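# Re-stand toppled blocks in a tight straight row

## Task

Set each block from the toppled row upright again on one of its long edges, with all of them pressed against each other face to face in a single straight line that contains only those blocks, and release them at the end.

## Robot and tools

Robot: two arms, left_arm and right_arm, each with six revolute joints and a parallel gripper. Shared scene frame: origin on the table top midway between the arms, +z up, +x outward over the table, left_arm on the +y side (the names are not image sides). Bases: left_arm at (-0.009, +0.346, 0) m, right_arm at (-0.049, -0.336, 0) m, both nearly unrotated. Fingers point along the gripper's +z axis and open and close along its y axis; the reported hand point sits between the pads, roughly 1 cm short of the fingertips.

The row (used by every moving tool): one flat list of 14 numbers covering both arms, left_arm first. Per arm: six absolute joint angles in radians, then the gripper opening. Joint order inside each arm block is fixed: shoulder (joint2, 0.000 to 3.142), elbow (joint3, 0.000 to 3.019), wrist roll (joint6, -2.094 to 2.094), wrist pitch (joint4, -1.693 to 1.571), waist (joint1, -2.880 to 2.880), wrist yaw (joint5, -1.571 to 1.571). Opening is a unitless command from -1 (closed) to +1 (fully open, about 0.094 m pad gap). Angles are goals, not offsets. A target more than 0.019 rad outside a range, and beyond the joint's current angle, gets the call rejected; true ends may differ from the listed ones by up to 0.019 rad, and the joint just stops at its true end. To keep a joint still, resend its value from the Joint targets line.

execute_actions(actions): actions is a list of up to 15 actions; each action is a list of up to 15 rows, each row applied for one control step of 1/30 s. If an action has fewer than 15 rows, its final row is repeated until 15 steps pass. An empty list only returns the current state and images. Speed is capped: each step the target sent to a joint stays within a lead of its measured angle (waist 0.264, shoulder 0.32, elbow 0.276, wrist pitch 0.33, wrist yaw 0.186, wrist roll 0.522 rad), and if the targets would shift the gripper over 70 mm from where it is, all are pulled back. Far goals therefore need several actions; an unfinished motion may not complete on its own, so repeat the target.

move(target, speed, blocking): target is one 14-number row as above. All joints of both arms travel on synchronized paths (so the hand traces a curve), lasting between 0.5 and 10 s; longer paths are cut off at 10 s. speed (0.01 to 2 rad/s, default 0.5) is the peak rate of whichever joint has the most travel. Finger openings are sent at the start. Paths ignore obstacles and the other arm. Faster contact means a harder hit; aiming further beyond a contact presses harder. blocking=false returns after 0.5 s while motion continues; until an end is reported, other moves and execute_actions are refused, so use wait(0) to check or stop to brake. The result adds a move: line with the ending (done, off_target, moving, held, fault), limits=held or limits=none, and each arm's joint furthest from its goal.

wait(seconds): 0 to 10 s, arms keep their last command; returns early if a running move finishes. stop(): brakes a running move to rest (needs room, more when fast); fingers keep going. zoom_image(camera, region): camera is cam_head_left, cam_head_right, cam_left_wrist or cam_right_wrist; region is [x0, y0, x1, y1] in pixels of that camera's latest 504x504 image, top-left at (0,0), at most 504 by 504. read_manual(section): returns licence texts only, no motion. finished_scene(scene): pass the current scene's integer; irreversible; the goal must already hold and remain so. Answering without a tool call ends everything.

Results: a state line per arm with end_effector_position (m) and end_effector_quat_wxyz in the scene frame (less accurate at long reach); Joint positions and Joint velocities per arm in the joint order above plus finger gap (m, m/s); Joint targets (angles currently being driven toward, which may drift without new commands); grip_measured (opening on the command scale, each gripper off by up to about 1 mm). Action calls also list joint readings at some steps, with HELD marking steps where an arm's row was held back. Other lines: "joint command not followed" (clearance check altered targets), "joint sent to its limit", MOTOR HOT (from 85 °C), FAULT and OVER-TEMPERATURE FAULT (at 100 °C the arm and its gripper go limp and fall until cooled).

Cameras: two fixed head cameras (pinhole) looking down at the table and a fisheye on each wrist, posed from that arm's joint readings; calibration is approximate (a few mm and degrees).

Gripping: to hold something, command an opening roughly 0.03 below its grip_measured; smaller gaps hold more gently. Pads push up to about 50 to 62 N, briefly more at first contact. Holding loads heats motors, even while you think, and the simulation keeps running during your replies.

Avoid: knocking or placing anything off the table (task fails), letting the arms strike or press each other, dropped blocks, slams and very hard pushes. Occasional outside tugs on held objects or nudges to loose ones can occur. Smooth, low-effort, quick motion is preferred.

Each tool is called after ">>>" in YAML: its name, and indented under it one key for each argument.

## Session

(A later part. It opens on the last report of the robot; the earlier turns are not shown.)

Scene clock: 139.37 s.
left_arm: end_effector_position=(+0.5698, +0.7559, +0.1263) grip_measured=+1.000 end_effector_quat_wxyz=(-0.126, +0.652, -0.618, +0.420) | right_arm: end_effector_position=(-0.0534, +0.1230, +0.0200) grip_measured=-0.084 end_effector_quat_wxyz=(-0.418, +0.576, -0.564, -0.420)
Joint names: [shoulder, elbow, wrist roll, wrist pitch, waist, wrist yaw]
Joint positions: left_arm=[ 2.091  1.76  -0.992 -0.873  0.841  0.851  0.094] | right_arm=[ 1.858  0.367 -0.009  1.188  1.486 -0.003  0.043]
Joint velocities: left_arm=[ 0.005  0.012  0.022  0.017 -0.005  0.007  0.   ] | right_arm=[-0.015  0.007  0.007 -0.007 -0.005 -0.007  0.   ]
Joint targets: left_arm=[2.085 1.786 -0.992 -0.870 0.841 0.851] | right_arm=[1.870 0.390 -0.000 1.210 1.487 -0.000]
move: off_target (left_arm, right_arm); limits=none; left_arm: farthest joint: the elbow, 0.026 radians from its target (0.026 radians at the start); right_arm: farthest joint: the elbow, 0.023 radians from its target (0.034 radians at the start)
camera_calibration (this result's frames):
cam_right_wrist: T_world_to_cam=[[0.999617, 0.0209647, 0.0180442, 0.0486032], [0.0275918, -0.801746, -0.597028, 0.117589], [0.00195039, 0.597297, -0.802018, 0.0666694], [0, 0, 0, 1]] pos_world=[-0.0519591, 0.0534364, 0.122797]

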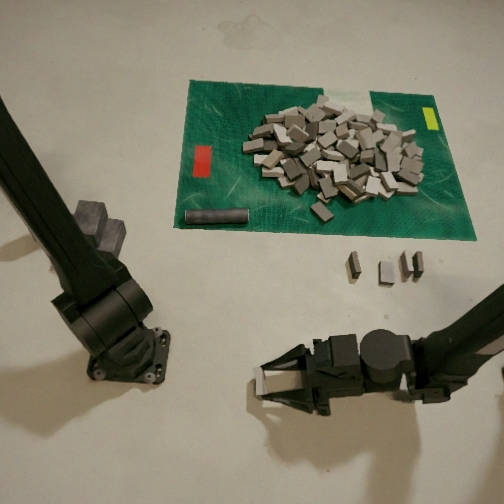

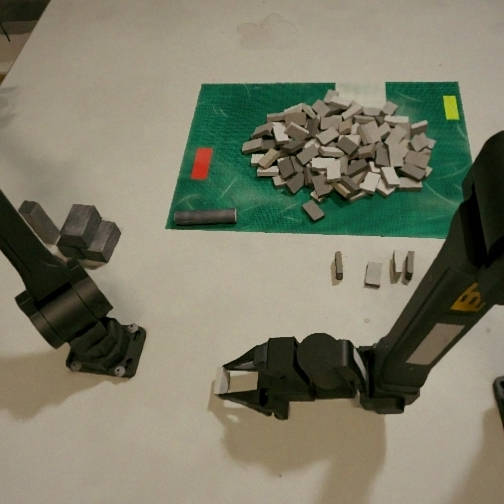

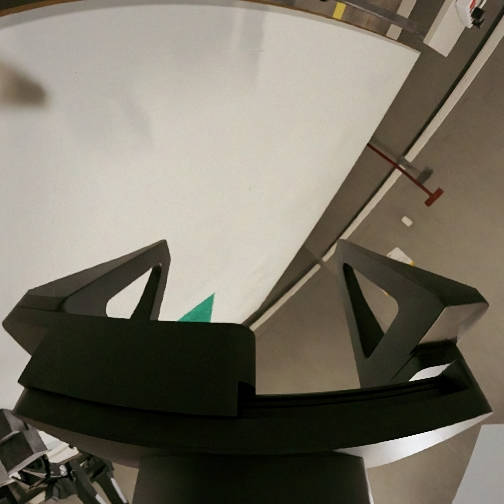

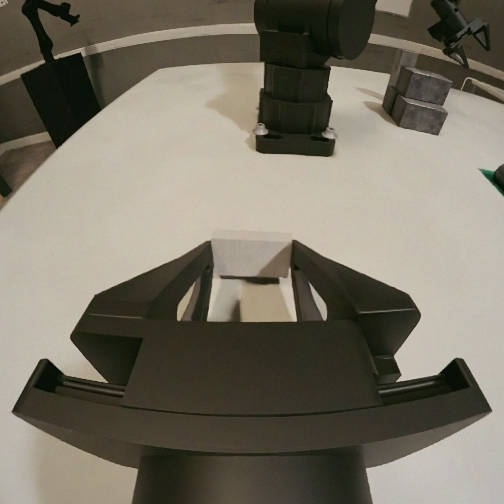

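>>> move:
  target: [2.085,1.786,-0.992,-0.87,0.841,0.851,1,1.91,0.39,0,1.25,1.487,0,-0.11]
  speed: 0.04

>>> move:
  target: [2.085,1.786,-0.992,-0.87,0.841,0.851,1,1.91,0.39,0,1.25,1.487,0,0.5]

>>> move:
  target: [2.085,1.786,-0.992,-0.87,0.841,0.851,1,1.35,0.42,0,0.6,1.487,0,0.5]
  speed: 0.5

>>> move:
  target: [2.085,1.786,-0.992,-0.87,0.841,0.851,1,1.25,0.92,-0.625,-1.19,0.752,0,0.5]
  speed: 1

>>> move:
  target: [2.085,1.786,-0.992,-0.87,0.841,0.851,1,1.435,0.712,-0.625,-0.852,0.752,0,0.5]
  speed: 0.25

Scene clock: 143.90 s.
left_arm: end_effector_position=(+0.5698, +0.7559, +0.1263) grip_measured=+1.000 end_effector_quat_wxyz=(-0.126, +0.652, -0.618, +0.420) | right_arm: end_effector_position=(-0.0534, +0.1221, +0.0143) grip_measured=-0.084 end_effector_quat_wxyz=(-0.419, +0.574, -0.563, -0.422)
Joint names: [shoulder, elbow, wrist roll, wrist pitch, waist, wrist yaw]
Joint positions: left_arm=[ 2.091  1.76  -0.992 -0.873  0.841  0.851  0.094] | right_arm=[ 1.894  0.367 -0.009  1.23   1.486 -0.003  0.043]
Joint velocities: left_arm=[-0.005  0.007 -0.037 -0.002 -0.015 -0.051  0.   ] | right_arm=[-0.015  0.012 -0.022 -0.007  0.005 -0.066  0.   ]
Joint targets: left_arm=[2.085 1.786 -0.992 -0.870 0.841 0.851] | right_arm=[1.910 0.390 -0.000 1.250 1.487 -0.000]
move: off_target (left_arm, right_arm); limits=none; left_arm: farthest joint: the elbow, 0.026 radians from its target (0.026 radians at the start); right_arm: farthest joint: the elbow, 0.023 radians from its target (0.023 radians at the start)
camera_calibration (this result's frames):
cam_right_wrist: T_world_to_cam=[[0.999618, 0.0208543, 0.0181128, 0.0487305], [0.0275564, -0.798087, -0.601911, 0.112987], [0.00190312, 0.602181, -0.798357, 0.0620056], [0, 0, 0, 1]] pos_world=[-0.0519434, 0.0518184, 0.116628]

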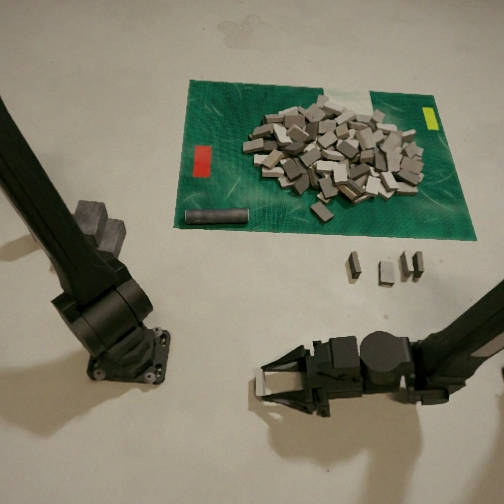

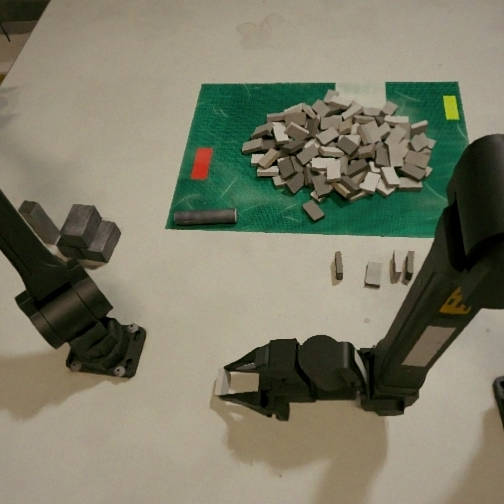

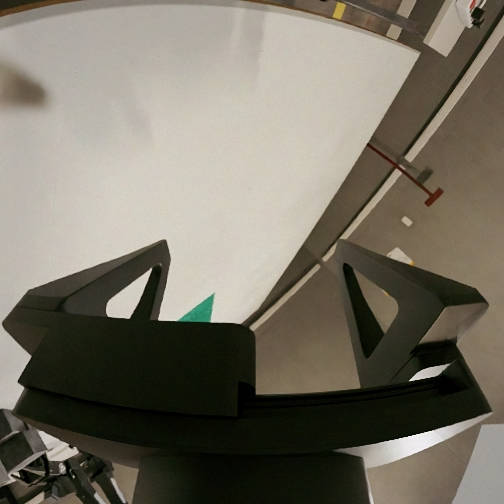

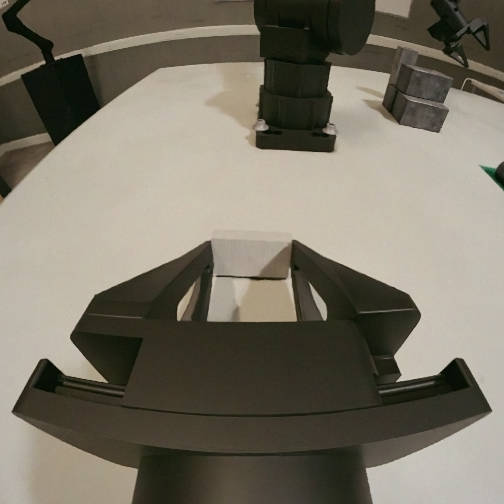

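Scene clock: 144.67 s.
left_arm: end_effector_position=(+0.5698, +0.7559, +0.1263) grip_measured=+1.000 end_effector_quat_wxyz=(-0.126, +0.652, -0.618, +0.420) | right_arm: end_effector_position=(-0.0534, +0.1251, +0.0169) grip_measured=+0.497 end_effector_quat_wxyz=(-0.422, +0.572, -0.561, -0.425)
Joint names: [shoulder, elbow, wrist roll, wrist pitch, waist, wrist yaw]
Joint positions: left_arm=[ 2.091  1.76  -0.992 -0.873  0.841  0.851  0.094] | right_arm=[ 1.894  0.373 -0.008  1.234  1.486 -0.003  0.07 ]
Joint velocities: left_arm=[ 0.015 -0.002 -0.022 -0.012  0.005  0.066  0.   ] | right_arm=[ 0.005  0.002 -0.007  0.007 -0.005  0.066  0.   ]
Joint targets: left_arm=[2.085 1.786 -0.992 -0.870 0.841 0.851] | right_arm=[1.910 0.390 0.000 1.250 1.487 -0.000]
move: off_target (left_arm); limits=none; left_arm: farthest joint: the elbow, 0.026 radians from its target (0.026 radians at the start); right_arm: farthest joint: the elbow, 0.017 radians from its target (0.023 radians at the start)
camera_calibration (this result's frames):
cam_right_wrist: T_world_to_cam=[[0.999629, 0.0205525, 0.0178653, 0.048691], [0.027185, -0.791619, -0.61041, 0.116345], [0.00159703, 0.61067, -0.791884, 0.0610543], [0, 0, 0, 1]] pos_world=[-0.0519333, 0.0538158, 0.118496]

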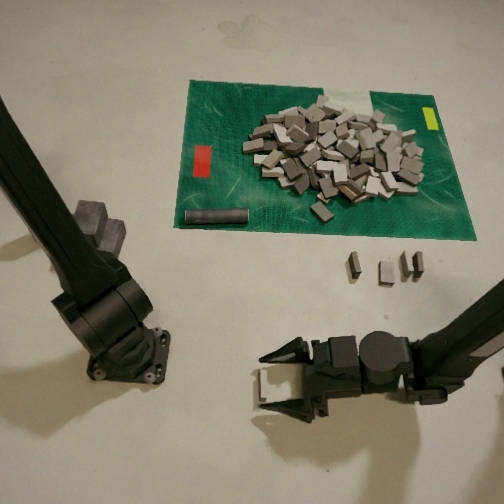

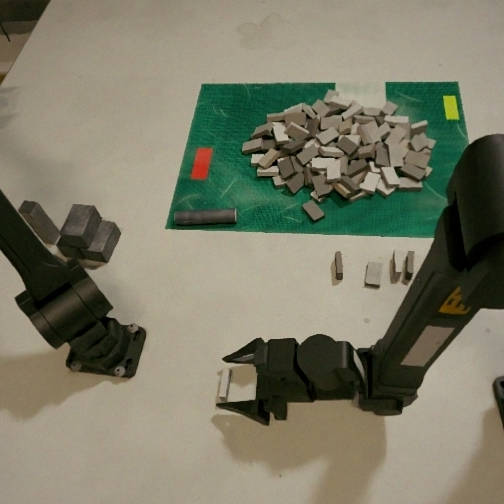

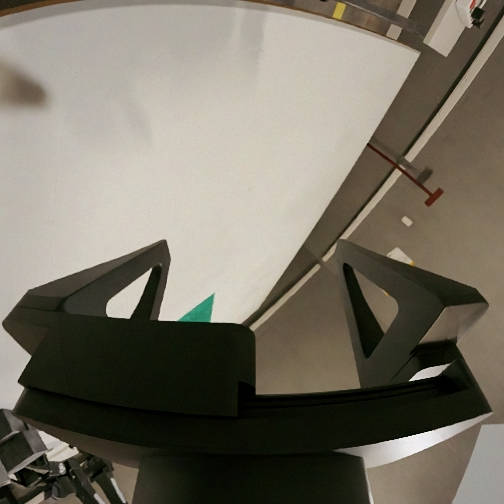

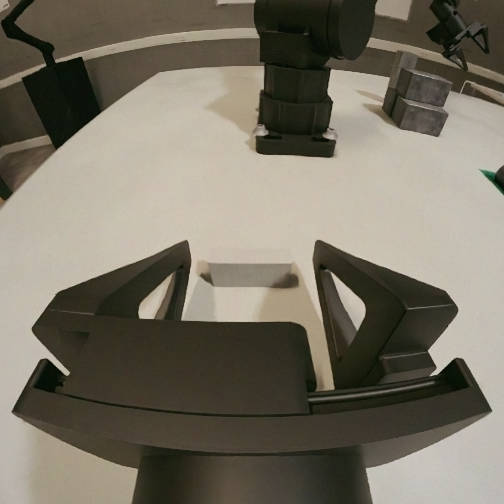

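Scene clock: 146.47 s.
left_arm: end_effector_position=(+0.5698, +0.7559, +0.1263) grip_measured=+1.000 end_effector_quat_wxyz=(-0.126, +0.652, -0.618, +0.420) | right_arm: end_effector_position=(-0.0533, +0.1157, +0.1141) grip_measured=+0.497 end_effector_quat_wxyz=(-0.402, +0.587, -0.575, -0.404)
Joint names: [shoulder, elbow, wrist roll, wrist pitch, waist, wrist yaw]
Joint positions: left_arm=[ 2.091  1.76  -0.992 -0.873  0.841  0.851  0.094] | right_arm=[ 1.349  0.382 -0.008  0.609  1.486 -0.003  0.07 ]
Joint velocities: left_arm=[-0.005 -0.012  0.022 -0.002  0.005  0.007  0.   ] | right_arm=[ 0.005 -0.002 -0.022 -0.007 -0.015 -0.022 -0.   ]
Joint targets: left_arm=[2.085 1.786 -0.992 -0.870 0.841 0.851] | right_arm=[1.350 0.420 -0.000 0.600 1.487 0.000]
move: off_target (left_arm, right_arm); limits=none; left_arm: farthest joint: the elbow, 0.026 radians from its target (0.026 radians at the start); right_arm: farthest joint: the elbow, 0.038 radians from its target (0.047 radians at the start)
camera_calibration (this result's frames):
cam_right_wrist: T_world_to_cam=[[0.999617, 0.0218047, 0.01704, 0.0470057], [0.0275886, -0.833321, -0.552101, 0.166418], [0.00216139, 0.552359, -0.833603, 0.155288], [0, 0, 0, 1]] pos_world=[-0.0519145, 0.0518804, 0.220527]

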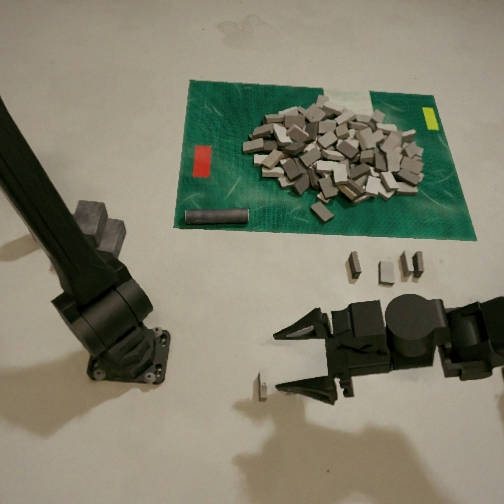

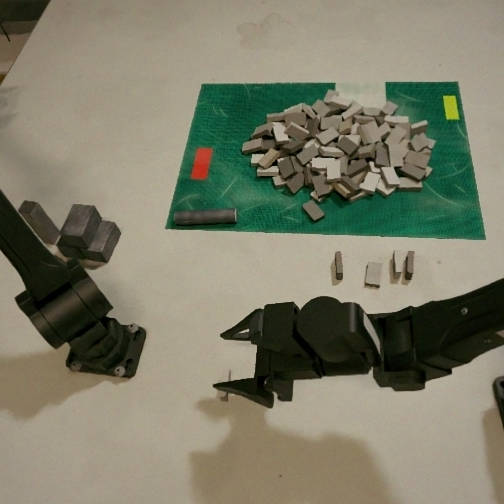

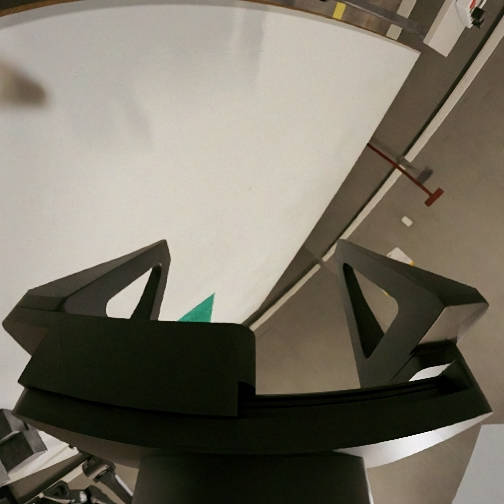

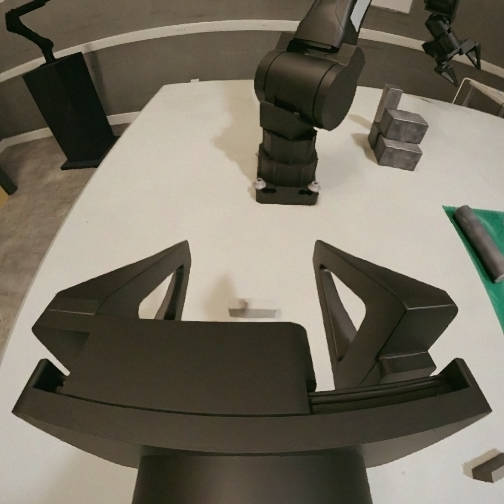

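Scene clock: 149.03 s.
left_arm: end_effector_position=(+0.5698, +0.7559, +0.1263) grip_measured=+1.000 end_effector_quat_wxyz=(-0.126, +0.652, -0.618, +0.420) | right_arm: end_effector_position=(+0.1655, -0.0911, +0.1239) grip_measured=+0.497 end_effector_quat_wxyz=(+0.005, -0.670, +0.742, +0.001)
Joint names: [shoulder, elbow, wrist roll, wrist pitch, waist, wrist yaw]
Joint positions: left_arm=[ 2.091  1.76  -0.992 -0.873  0.841  0.851  0.094] | right_arm=[ 1.255  0.875 -0.616 -1.181  0.759 -0.002  0.07 ]
Joint velocities: left_arm=[ 0.015  0.007 -0.022  0.007 -0.005 -0.007  0.   ] | right_arm=[-0.015  0.002  0.022  0.012 -0.005  0.022 -0.   ]
Joint targets: left_arm=[2.085 1.786 -0.992 -0.870 0.841 0.851] | right_arm=[1.250 0.920 -0.625 -1.190 0.752 0.000]
move: off_target (left_arm, right_arm); limits=none; left_arm: farthest joint: the elbow, 0.026 radians from its target (0.026 radians at the start); right_arm: farthest joint: the elbow, 0.045 radians from its target (0.538 radians at the start)
camera_calibration (this result's frames):
cam_right_wrist: T_world_to_cam=[[0.995996, -0.0893794, 0.00161478, -0.175016], [-0.0737408, -0.811249, 0.580032, -0.128043], [-0.0505329, -0.577829, -0.814592, 0.180717], [0, 0, 0, 1]] pos_world=[0.174005, -0.0150942, 0.221763]

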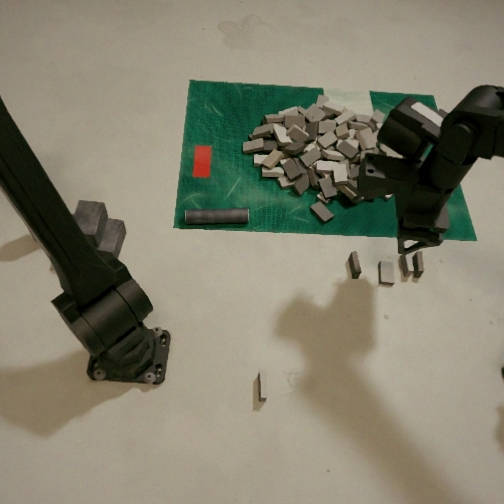

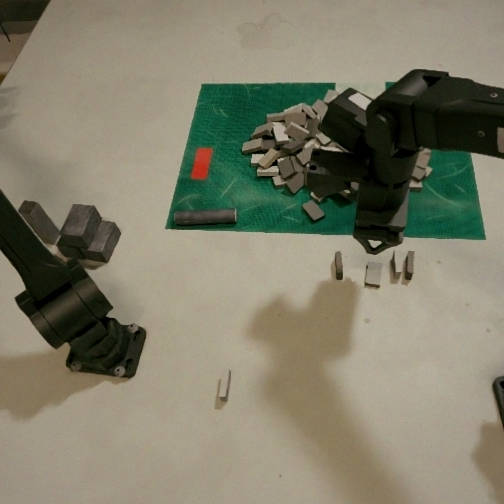

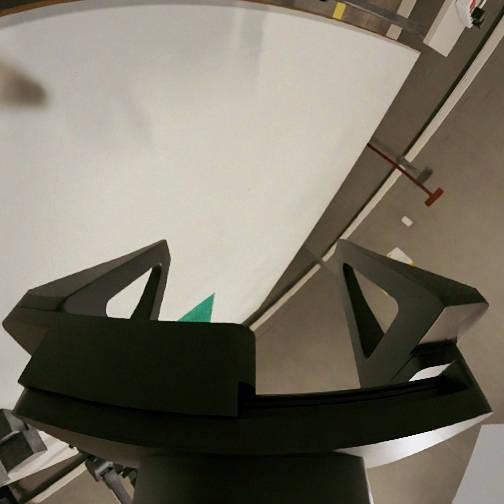

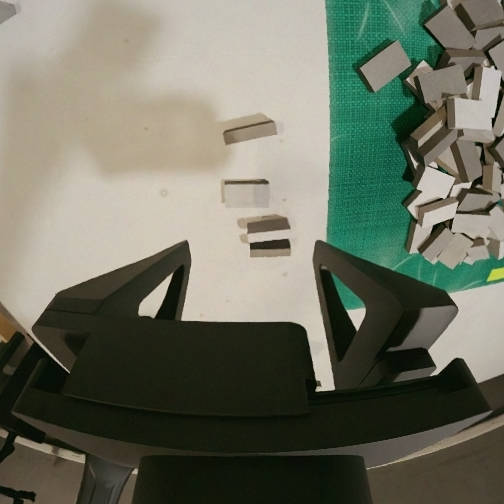

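Scene clock: 150.77 s.
left_arm: end_effector_position=(+0.5698, +0.7559, +0.1263) grip_measured=+1.000 end_effector_quat_wxyz=(-0.126, +0.652, -0.618, +0.420) | right_arm: end_effector_position=(+0.1633, -0.0936, +0.0203) grip_measured=+0.497 end_effector_quat_wxyz=(-0.001, -0.670, +0.742, +0.001)
Joint names: [shoulder, elbow, wrist roll, wrist pitch, waist, wrist yaw]
Joint positions: left_arm=[ 2.091  1.76  -0.992 -0.873  0.841  0.851  0.094] | right_arm=[ 1.423  0.713 -0.617 -0.862  0.759 -0.002  0.07 ]
Joint velocities: left_arm=[-0.005  0.007  0.022  0.017 -0.005 -0.037  0.   ] | right_arm=[-0.015 -0.002  0.022  0.007 -0.005  0.022  0.   ]
Joint targets: left_arm=[2.085 1.786 -0.992 -0.870 0.841 0.851] | right_arm=[1.435 0.712 -0.625 -0.852 0.752 0.000]
move: off_target (left_arm); limits=none; left_arm: farthest joint: the elbow, 0.026 radians from its target (0.026 radians at the start); right_arm: farthest joint: the shoulder, 0.012 radians from its target (0.180 radians at the start)
camera_calibration (this result's frames):
cam_right_wrist: T_world_to_cam=[[0.996018, -0.0890131, -0.00488763, -0.172743], [-0.0691862, -0.806412, 0.587292, -0.0705194], [-0.0562181, -0.584616, -0.80936, 0.0948918], [0, 0, 0, 1]] pos_world=[0.172511, -0.0167688, 0.117373]

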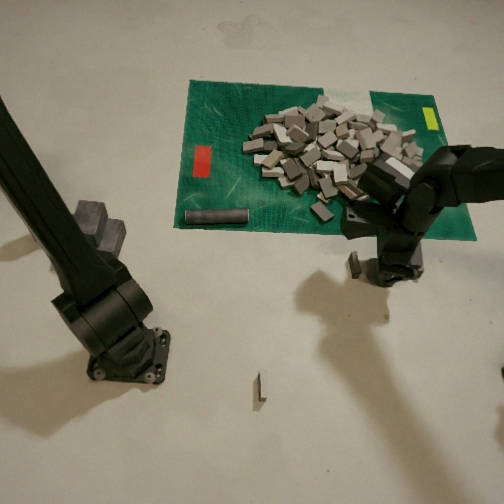

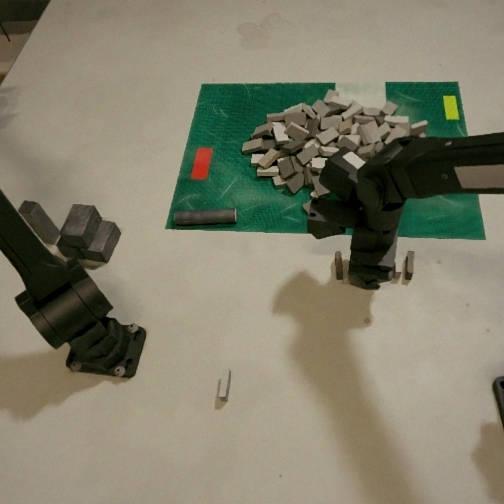

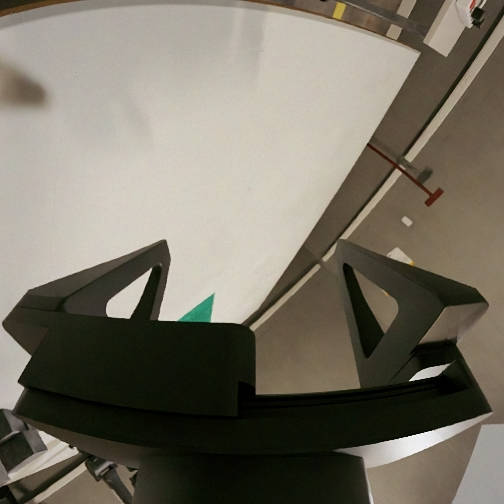

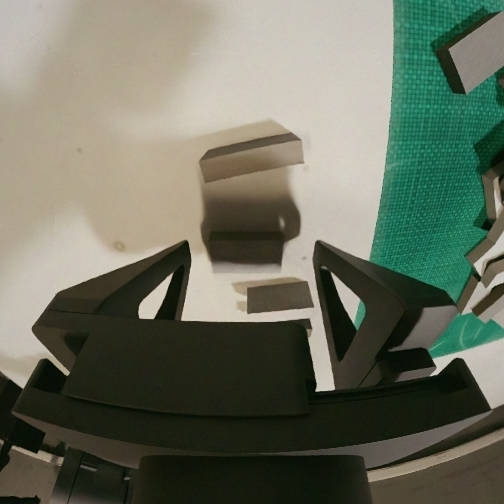

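>>> move:
  target: [2.085,1.786,-0.992,-0.87,0.841,0.851,1,1.454,0.685,-0.625,-0.811,0.755,0,0.5]
  speed: 0.2

Scene clock: 155.10 s.
left_arm: end_effector_position=(+0.5698, +0.7559, +0.1263) grip_measured=+1.000 end_effector_quat_wxyz=(-0.126, +0.652, -0.618, +0.420) | right_arm: end_effector_position=(+0.1604, -0.0969, +0.0082) grip_measured=+0.497 end_effector_quat_wxyz=(-0.001, -0.670, +0.742, +0.001)
Joint names: [shoulder, elbow, wrist roll, wrist pitch, waist, wrist yaw]
Joint positions: left_arm=[ 2.091  1.76  -0.992 -0.873  0.841  0.851  0.094] | right_arm=[ 1.439  0.688 -0.617 -0.821  0.759 -0.002  0.07 ]
Joint velocities: left_arm=[-0.015  0.002  0.022 -0.002 -0.005 -0.081  0.   ] | right_arm=[-0.005 -0.017  0.022 -0.002 -0.015  0.022 -0.001]
Joint targets: left_arm=[2.085 1.786 -0.992 -0.870 0.841 0.851] | right_arm=[1.454 0.685 -0.625 -0.811 0.755 0.000]
move: off_target (left_arm); limits=none; left_arm: farthest joint: the elbow, 0.026 radians from its target (0.026 radians at the start); right_arm: farthest joint: the shoulder, 0.015 radians from its target (0.031 radians at the start)
camera_calibration (this result's frames):
cam_right_wrist: T_world_to_cam=[[0.996018, -0.0890131, -0.00488763, -0.17019], [-0.0691862, -0.806412, 0.587292, -0.066336], [-0.0562181, -0.584616, -0.80936, 0.0830109], [0, 0, 0, 1]] pos_world=[0.16959, -0.0201139, 0.105312]

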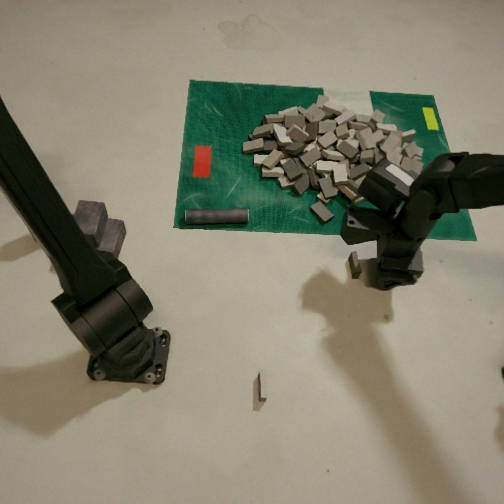

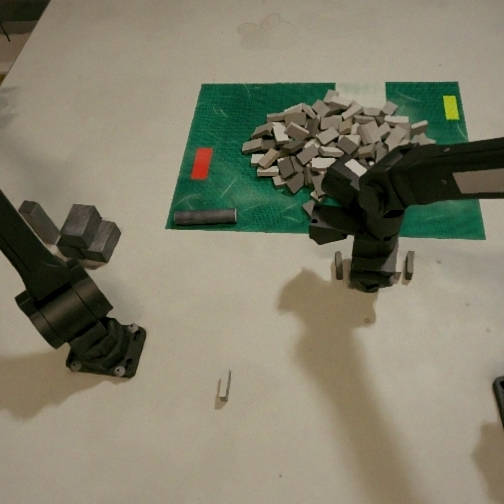

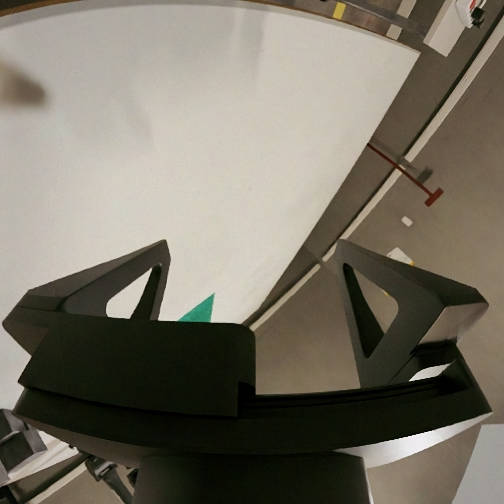

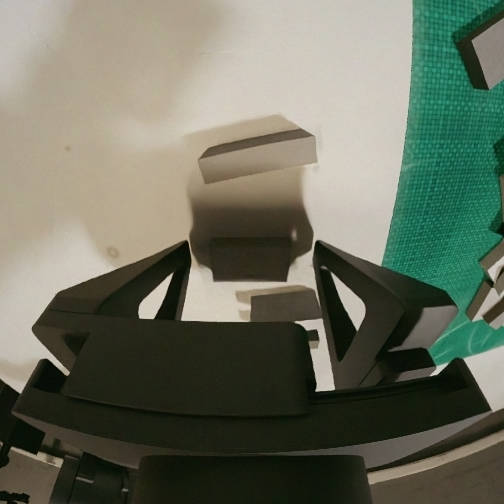

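>>> move:
  target: [2.085,1.786,-0.992,-0.87,0.841,0.851,1,1.454,0.685,-0.625,-0.811,0.755,0,-0.11]

>>> move:
  target: [2.085,1.786,-0.992,-0.87,0.841,0.851,1,1.3,0.95,-0.625,-1.1,0.755,0,-0.11]

>>> move:
  target: [2.085,1.786,-0.992,-0.87,0.841,0.851,1,1.5,0.33,0,0.92,1.487,0,-0.11]
  speed: 0.9

>>> move:
  target: [2.085,1.786,-0.992,-0.87,0.841,0.851,1,1.86,0.33,0,1.24,1.487,0,-0.11]
  speed: 0.3

Scene clock: 157.30 s.
left_arm: end_effector_position=(+0.5698, +0.7559, +0.1263) grip_measured=+1.000 end_effector_quat_wxyz=(-0.126, +0.652, -0.618, +0.420) | right_arm: end_effector_position=(+0.1604, -0.0969, +0.0082) grip_measured=-0.085 end_effector_quat_wxyz=(-0.001, -0.670, +0.742, +0.001)
Joint names: [shoulder, elbow, wrist roll, wrist pitch, waist, wrist yaw]
Joint positions: left_arm=[ 2.091  1.76  -0.992 -0.873  0.841  0.851  0.094] | right_arm=[ 1.439  0.688 -0.617 -0.821  0.759 -0.002  0.043]
Joint velocities: left_arm=[-0.015  0.022 -0.022 -0.002 -0.005 -0.051  0.   ] | right_arm=[ 0.005 -0.007 -0.022 -0.007 -0.005 -0.081 -0.001]
Joint targets: left_arm=[2.085 1.786 -0.992 -0.870 0.841 0.851] | right_arm=[1.454 0.685 -0.625 -0.811 0.755 -0.000]
move: off_target (left_arm); limits=none; left_arm: farthest joint: the elbow, 0.026 radians from its target (0.026 radians at the start); right_arm: farthest joint: the shoulder, 0.015 radians from its target (0.015 radians at the start)
camera_calibration (this result's frames):
cam_right_wrist: T_world_to_cam=[[0.996017, -0.0890124, -0.00519617, -0.170135], [-0.069018, -0.80656, 0.58711, -0.0663444], [-0.0564511, -0.584413, -0.809491, 0.0830915], [0, 0, 0, 1]] pos_world=[0.169569, -0.0200951, 0.105329]

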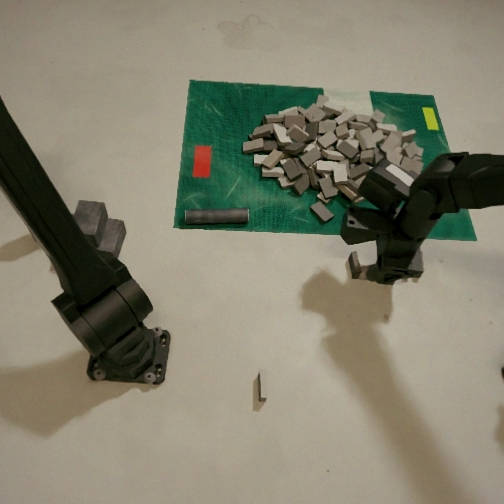

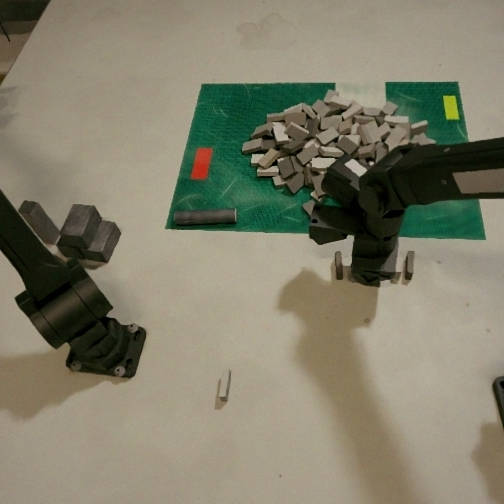

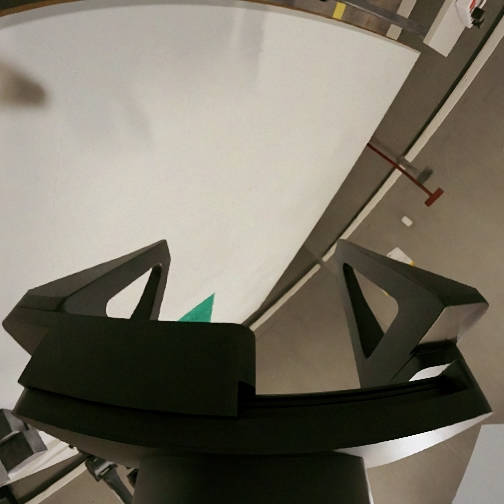

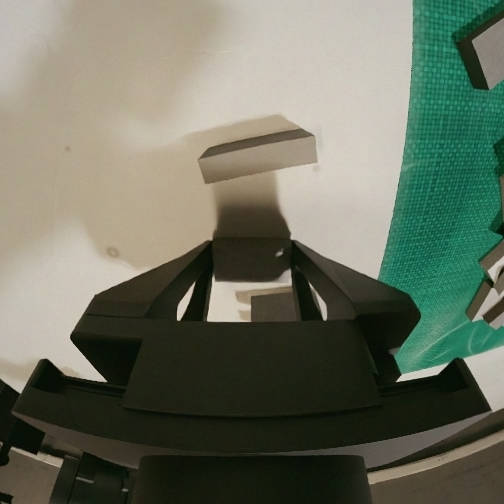

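Scene clock: 158.40 s.
left_arm: end_effector_position=(+0.5698, +0.7559, +0.1263) grip_measured=+1.000 end_effector_quat_wxyz=(-0.126, +0.652, -0.618, +0.420) | right_arm: end_effector_position=(+0.1900, -0.0630, +0.1271) grip_measured=-0.085 end_effector_quat_wxyz=(+0.049, -0.670, +0.741, +0.007)
Joint names: [shoulder, elbow, wrist roll, wrist pitch, waist, wrist yaw]
Joint positions: left_arm=[ 2.091  1.76  -0.992 -0.873  0.841  0.851  0.094] | right_arm=[ 1.295  0.915 -0.617 -1.092  0.759 -0.002  0.043]
Joint velocities: left_arm=[-0.005  0.007  0.007  0.002 -0.015  0.007  0.   ] | right_arm=[-0.015  0.002 -0.007 -0.002 -0.015  0.037 -0.001]
Joint targets: left_arm=[2.085 1.786 -0.992 -0.870 0.841 0.851] | right_arm=[1.300 0.950 -0.625 -1.100 0.755 -0.000]
move: off_target (left_arm, right_arm); limits=none; left_arm: farthest joint: the elbow, 0.026 radians from its target (0.026 radians at the start); right_arm: farthest joint: the elbow, 0.035 radians from its target (0.262 radians at the start)
camera_calibration (this result's frames):
cam_right_wrist: T_world_to_cam=[[0.994414, -0.0908479, 0.0537296, -0.203286], [-0.105536, -0.848382, 0.518759, -0.0937492], [-0.00154493, -0.521532, -0.85323, 0.199883], [0, 0, 0, 1]] pos_world=[0.192566, 0.00624233, 0.230102]

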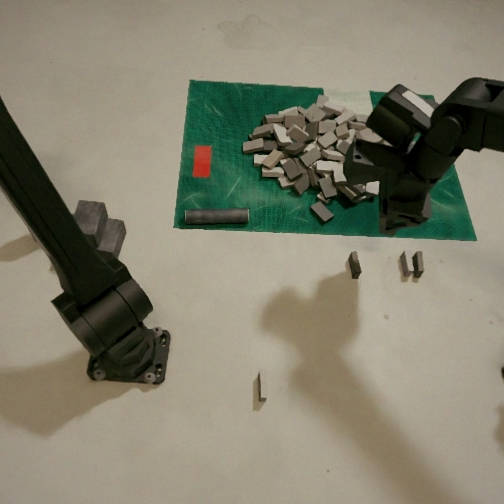

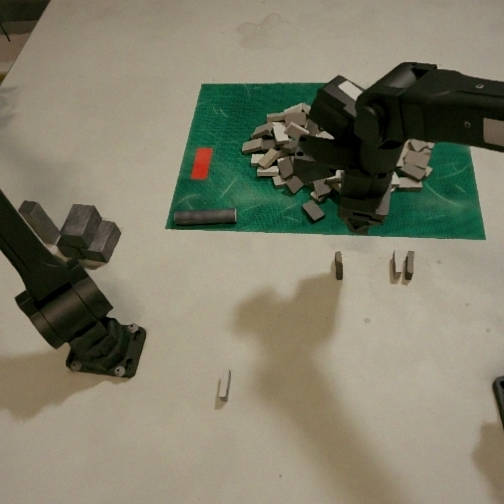

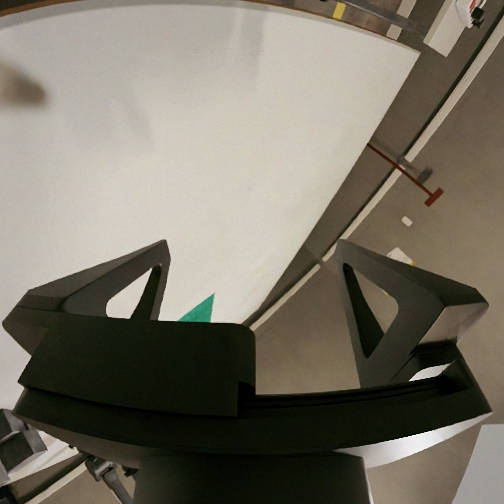

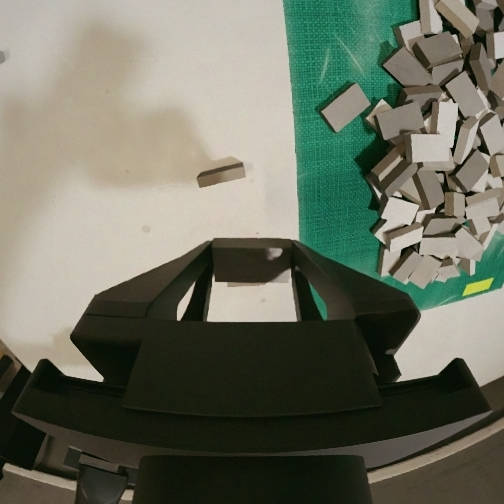

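Scene clock: 161.40 s.
left_arm: end_effector_position=(+0.5698, +0.7559, +0.1263) grip_measured=+1.000 end_effector_quat_wxyz=(-0.126, +0.652, -0.618, +0.420) | right_arm: end_effector_position=(-0.0499, +0.1122, +0.0997) grip_measured=-0.085 end_effector_quat_wxyz=(-0.431, +0.565, -0.557, -0.430)
Joint names: [shoulder, elbow, wrist roll, wrist pitch, waist, wrist yaw]
Joint positions: left_arm=[ 2.091  1.76  -0.992 -0.873  0.841  0.851  0.094] | right_arm=[ 1.488  0.329 -0.009  0.898  1.479 -0.002  0.043]
Joint velocities: left_arm=[ 0.015 -0.002 -0.037  0.017 -0.024  0.022  0.   ] | right_arm=[-0.015 -0.002 -0.007 -0.002 -0.015 -0.007 -0.   ]
Joint targets: left_arm=[2.085 1.786 -0.992 -0.870 0.841 0.851] | right_arm=[1.500 0.330 -0.000 0.920 1.487 0.000]
move: off_target (left_arm, right_arm); limits=none; left_arm: farthest joint: the elbow, 0.026 radians from its target (0.026 radians at the start); right_arm: farthest joint: the wrist pitch, 0.022 radians from its target (2.012 radians at the start)
camera_calibration (this result's frames):
cam_right_wrist: T_world_to_cam=[[0.999742, 0.0123137, 0.0190675, 0.0447804], [0.0215784, -0.776186, -0.630135, 0.156518], [0.00704063, 0.630384, -0.776252, 0.131079], [0, 0, 0, 1]] pos_world=[-0.0490691, 0.0383055, 0.199524]

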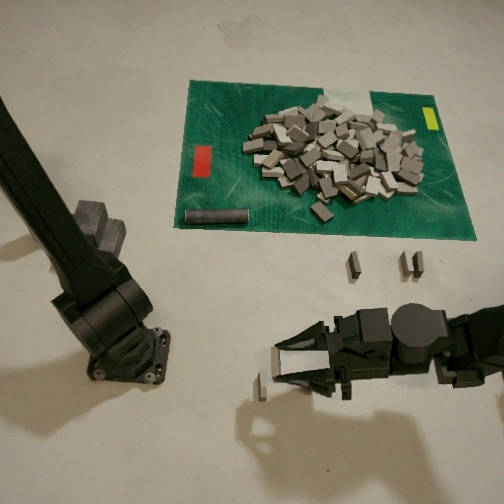

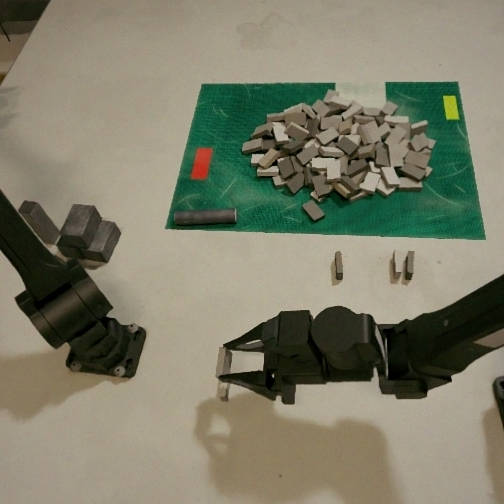

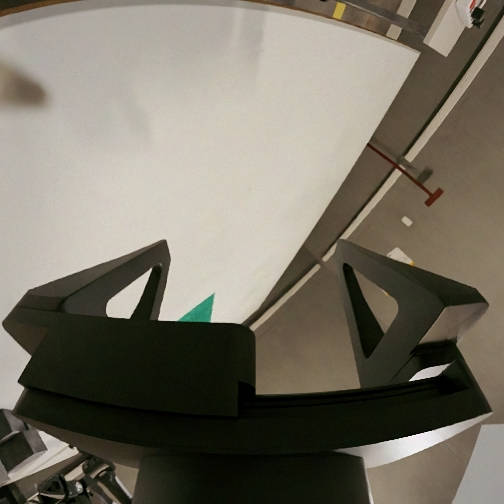

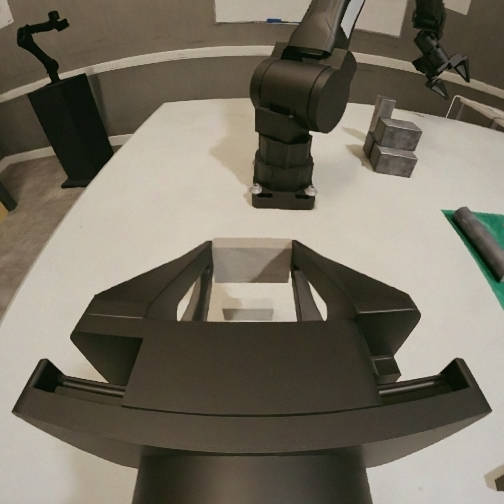

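Scene clock: 163.13 s.
left_arm: end_effector_position=(+0.5698, +0.7559, +0.1263) grip_measured=+1.000 end_effector_quat_wxyz=(-0.126, +0.652, -0.618, +0.420) | right_arm: end_effector_position=(-0.0499, +0.1084, +0.0196) grip_measured=-0.085 end_effector_quat_wxyz=(-0.419, +0.574, -0.567, -0.417)
Joint names: [shoulder, elbow, wrist roll, wrist pitch, waist, wrist yaw]
Joint positions: left_arm=[ 2.091  1.76  -0.992 -0.873  0.841  0.851  0.094] | right_arm=[ 1.852  0.329 -0.008  1.218  1.479 -0.002  0.043]
Joint velocities: left_arm=[-0.005 -0.007  0.037 -0.012 -0.015 -0.007  0.   ] | right_arm=[-0.015 -0.007 -0.007 -0.002  0.005  0.022  0.   ]
Joint targets: left_arm=[2.085 1.786 -0.992 -0.870 0.841 0.851] | right_arm=[1.860 0.330 0.000 1.240 1.487 -0.000]
move: off_target (left_arm, right_arm); limits=none; left_arm: farthest joint: the elbow, 0.026 radians from its target (0.026 radians at the start); right_arm: farthest joint: the wrist pitch, 0.022 radians from its target (0.342 radians at the start)
camera_calibration (this result's frames):
cam_right_wrist: T_world_to_cam=[[0.999757, 0.0129249, 0.0178801, 0.0463027], [0.0210273, -0.803535, -0.594886, 0.105364], [0.00667849, 0.595117, -0.803611, 0.0756189], [0, 0, 0, 1]] pos_world=[-0.049012, 0.0390633, 0.12262]

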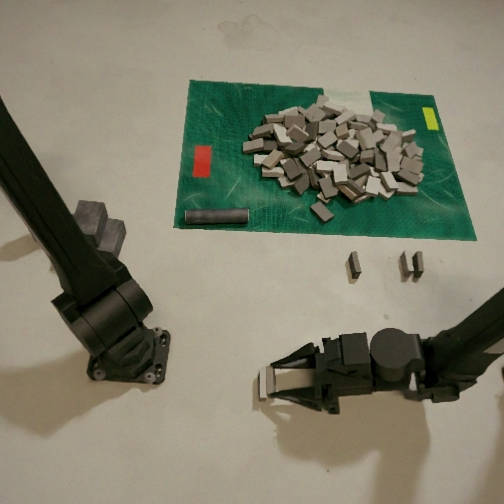

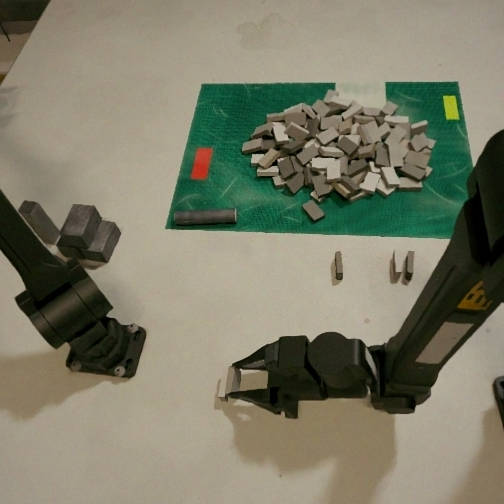

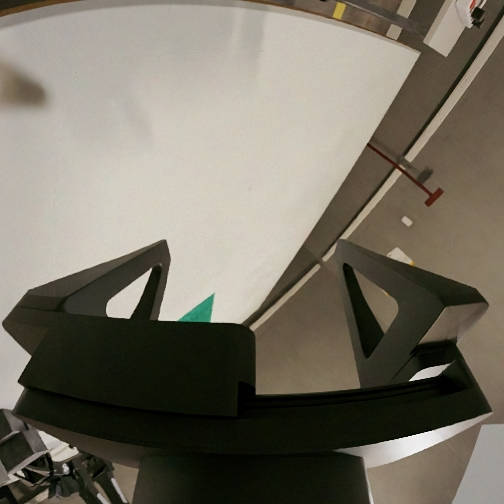

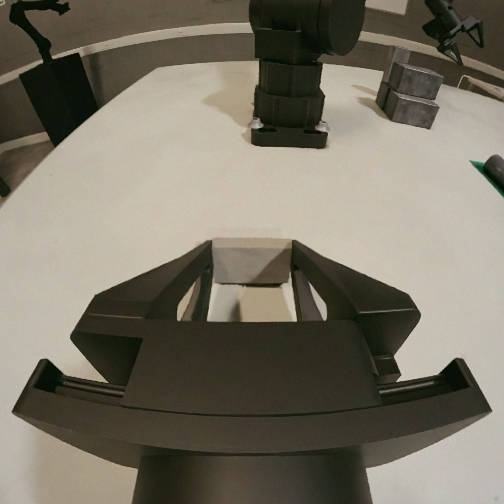

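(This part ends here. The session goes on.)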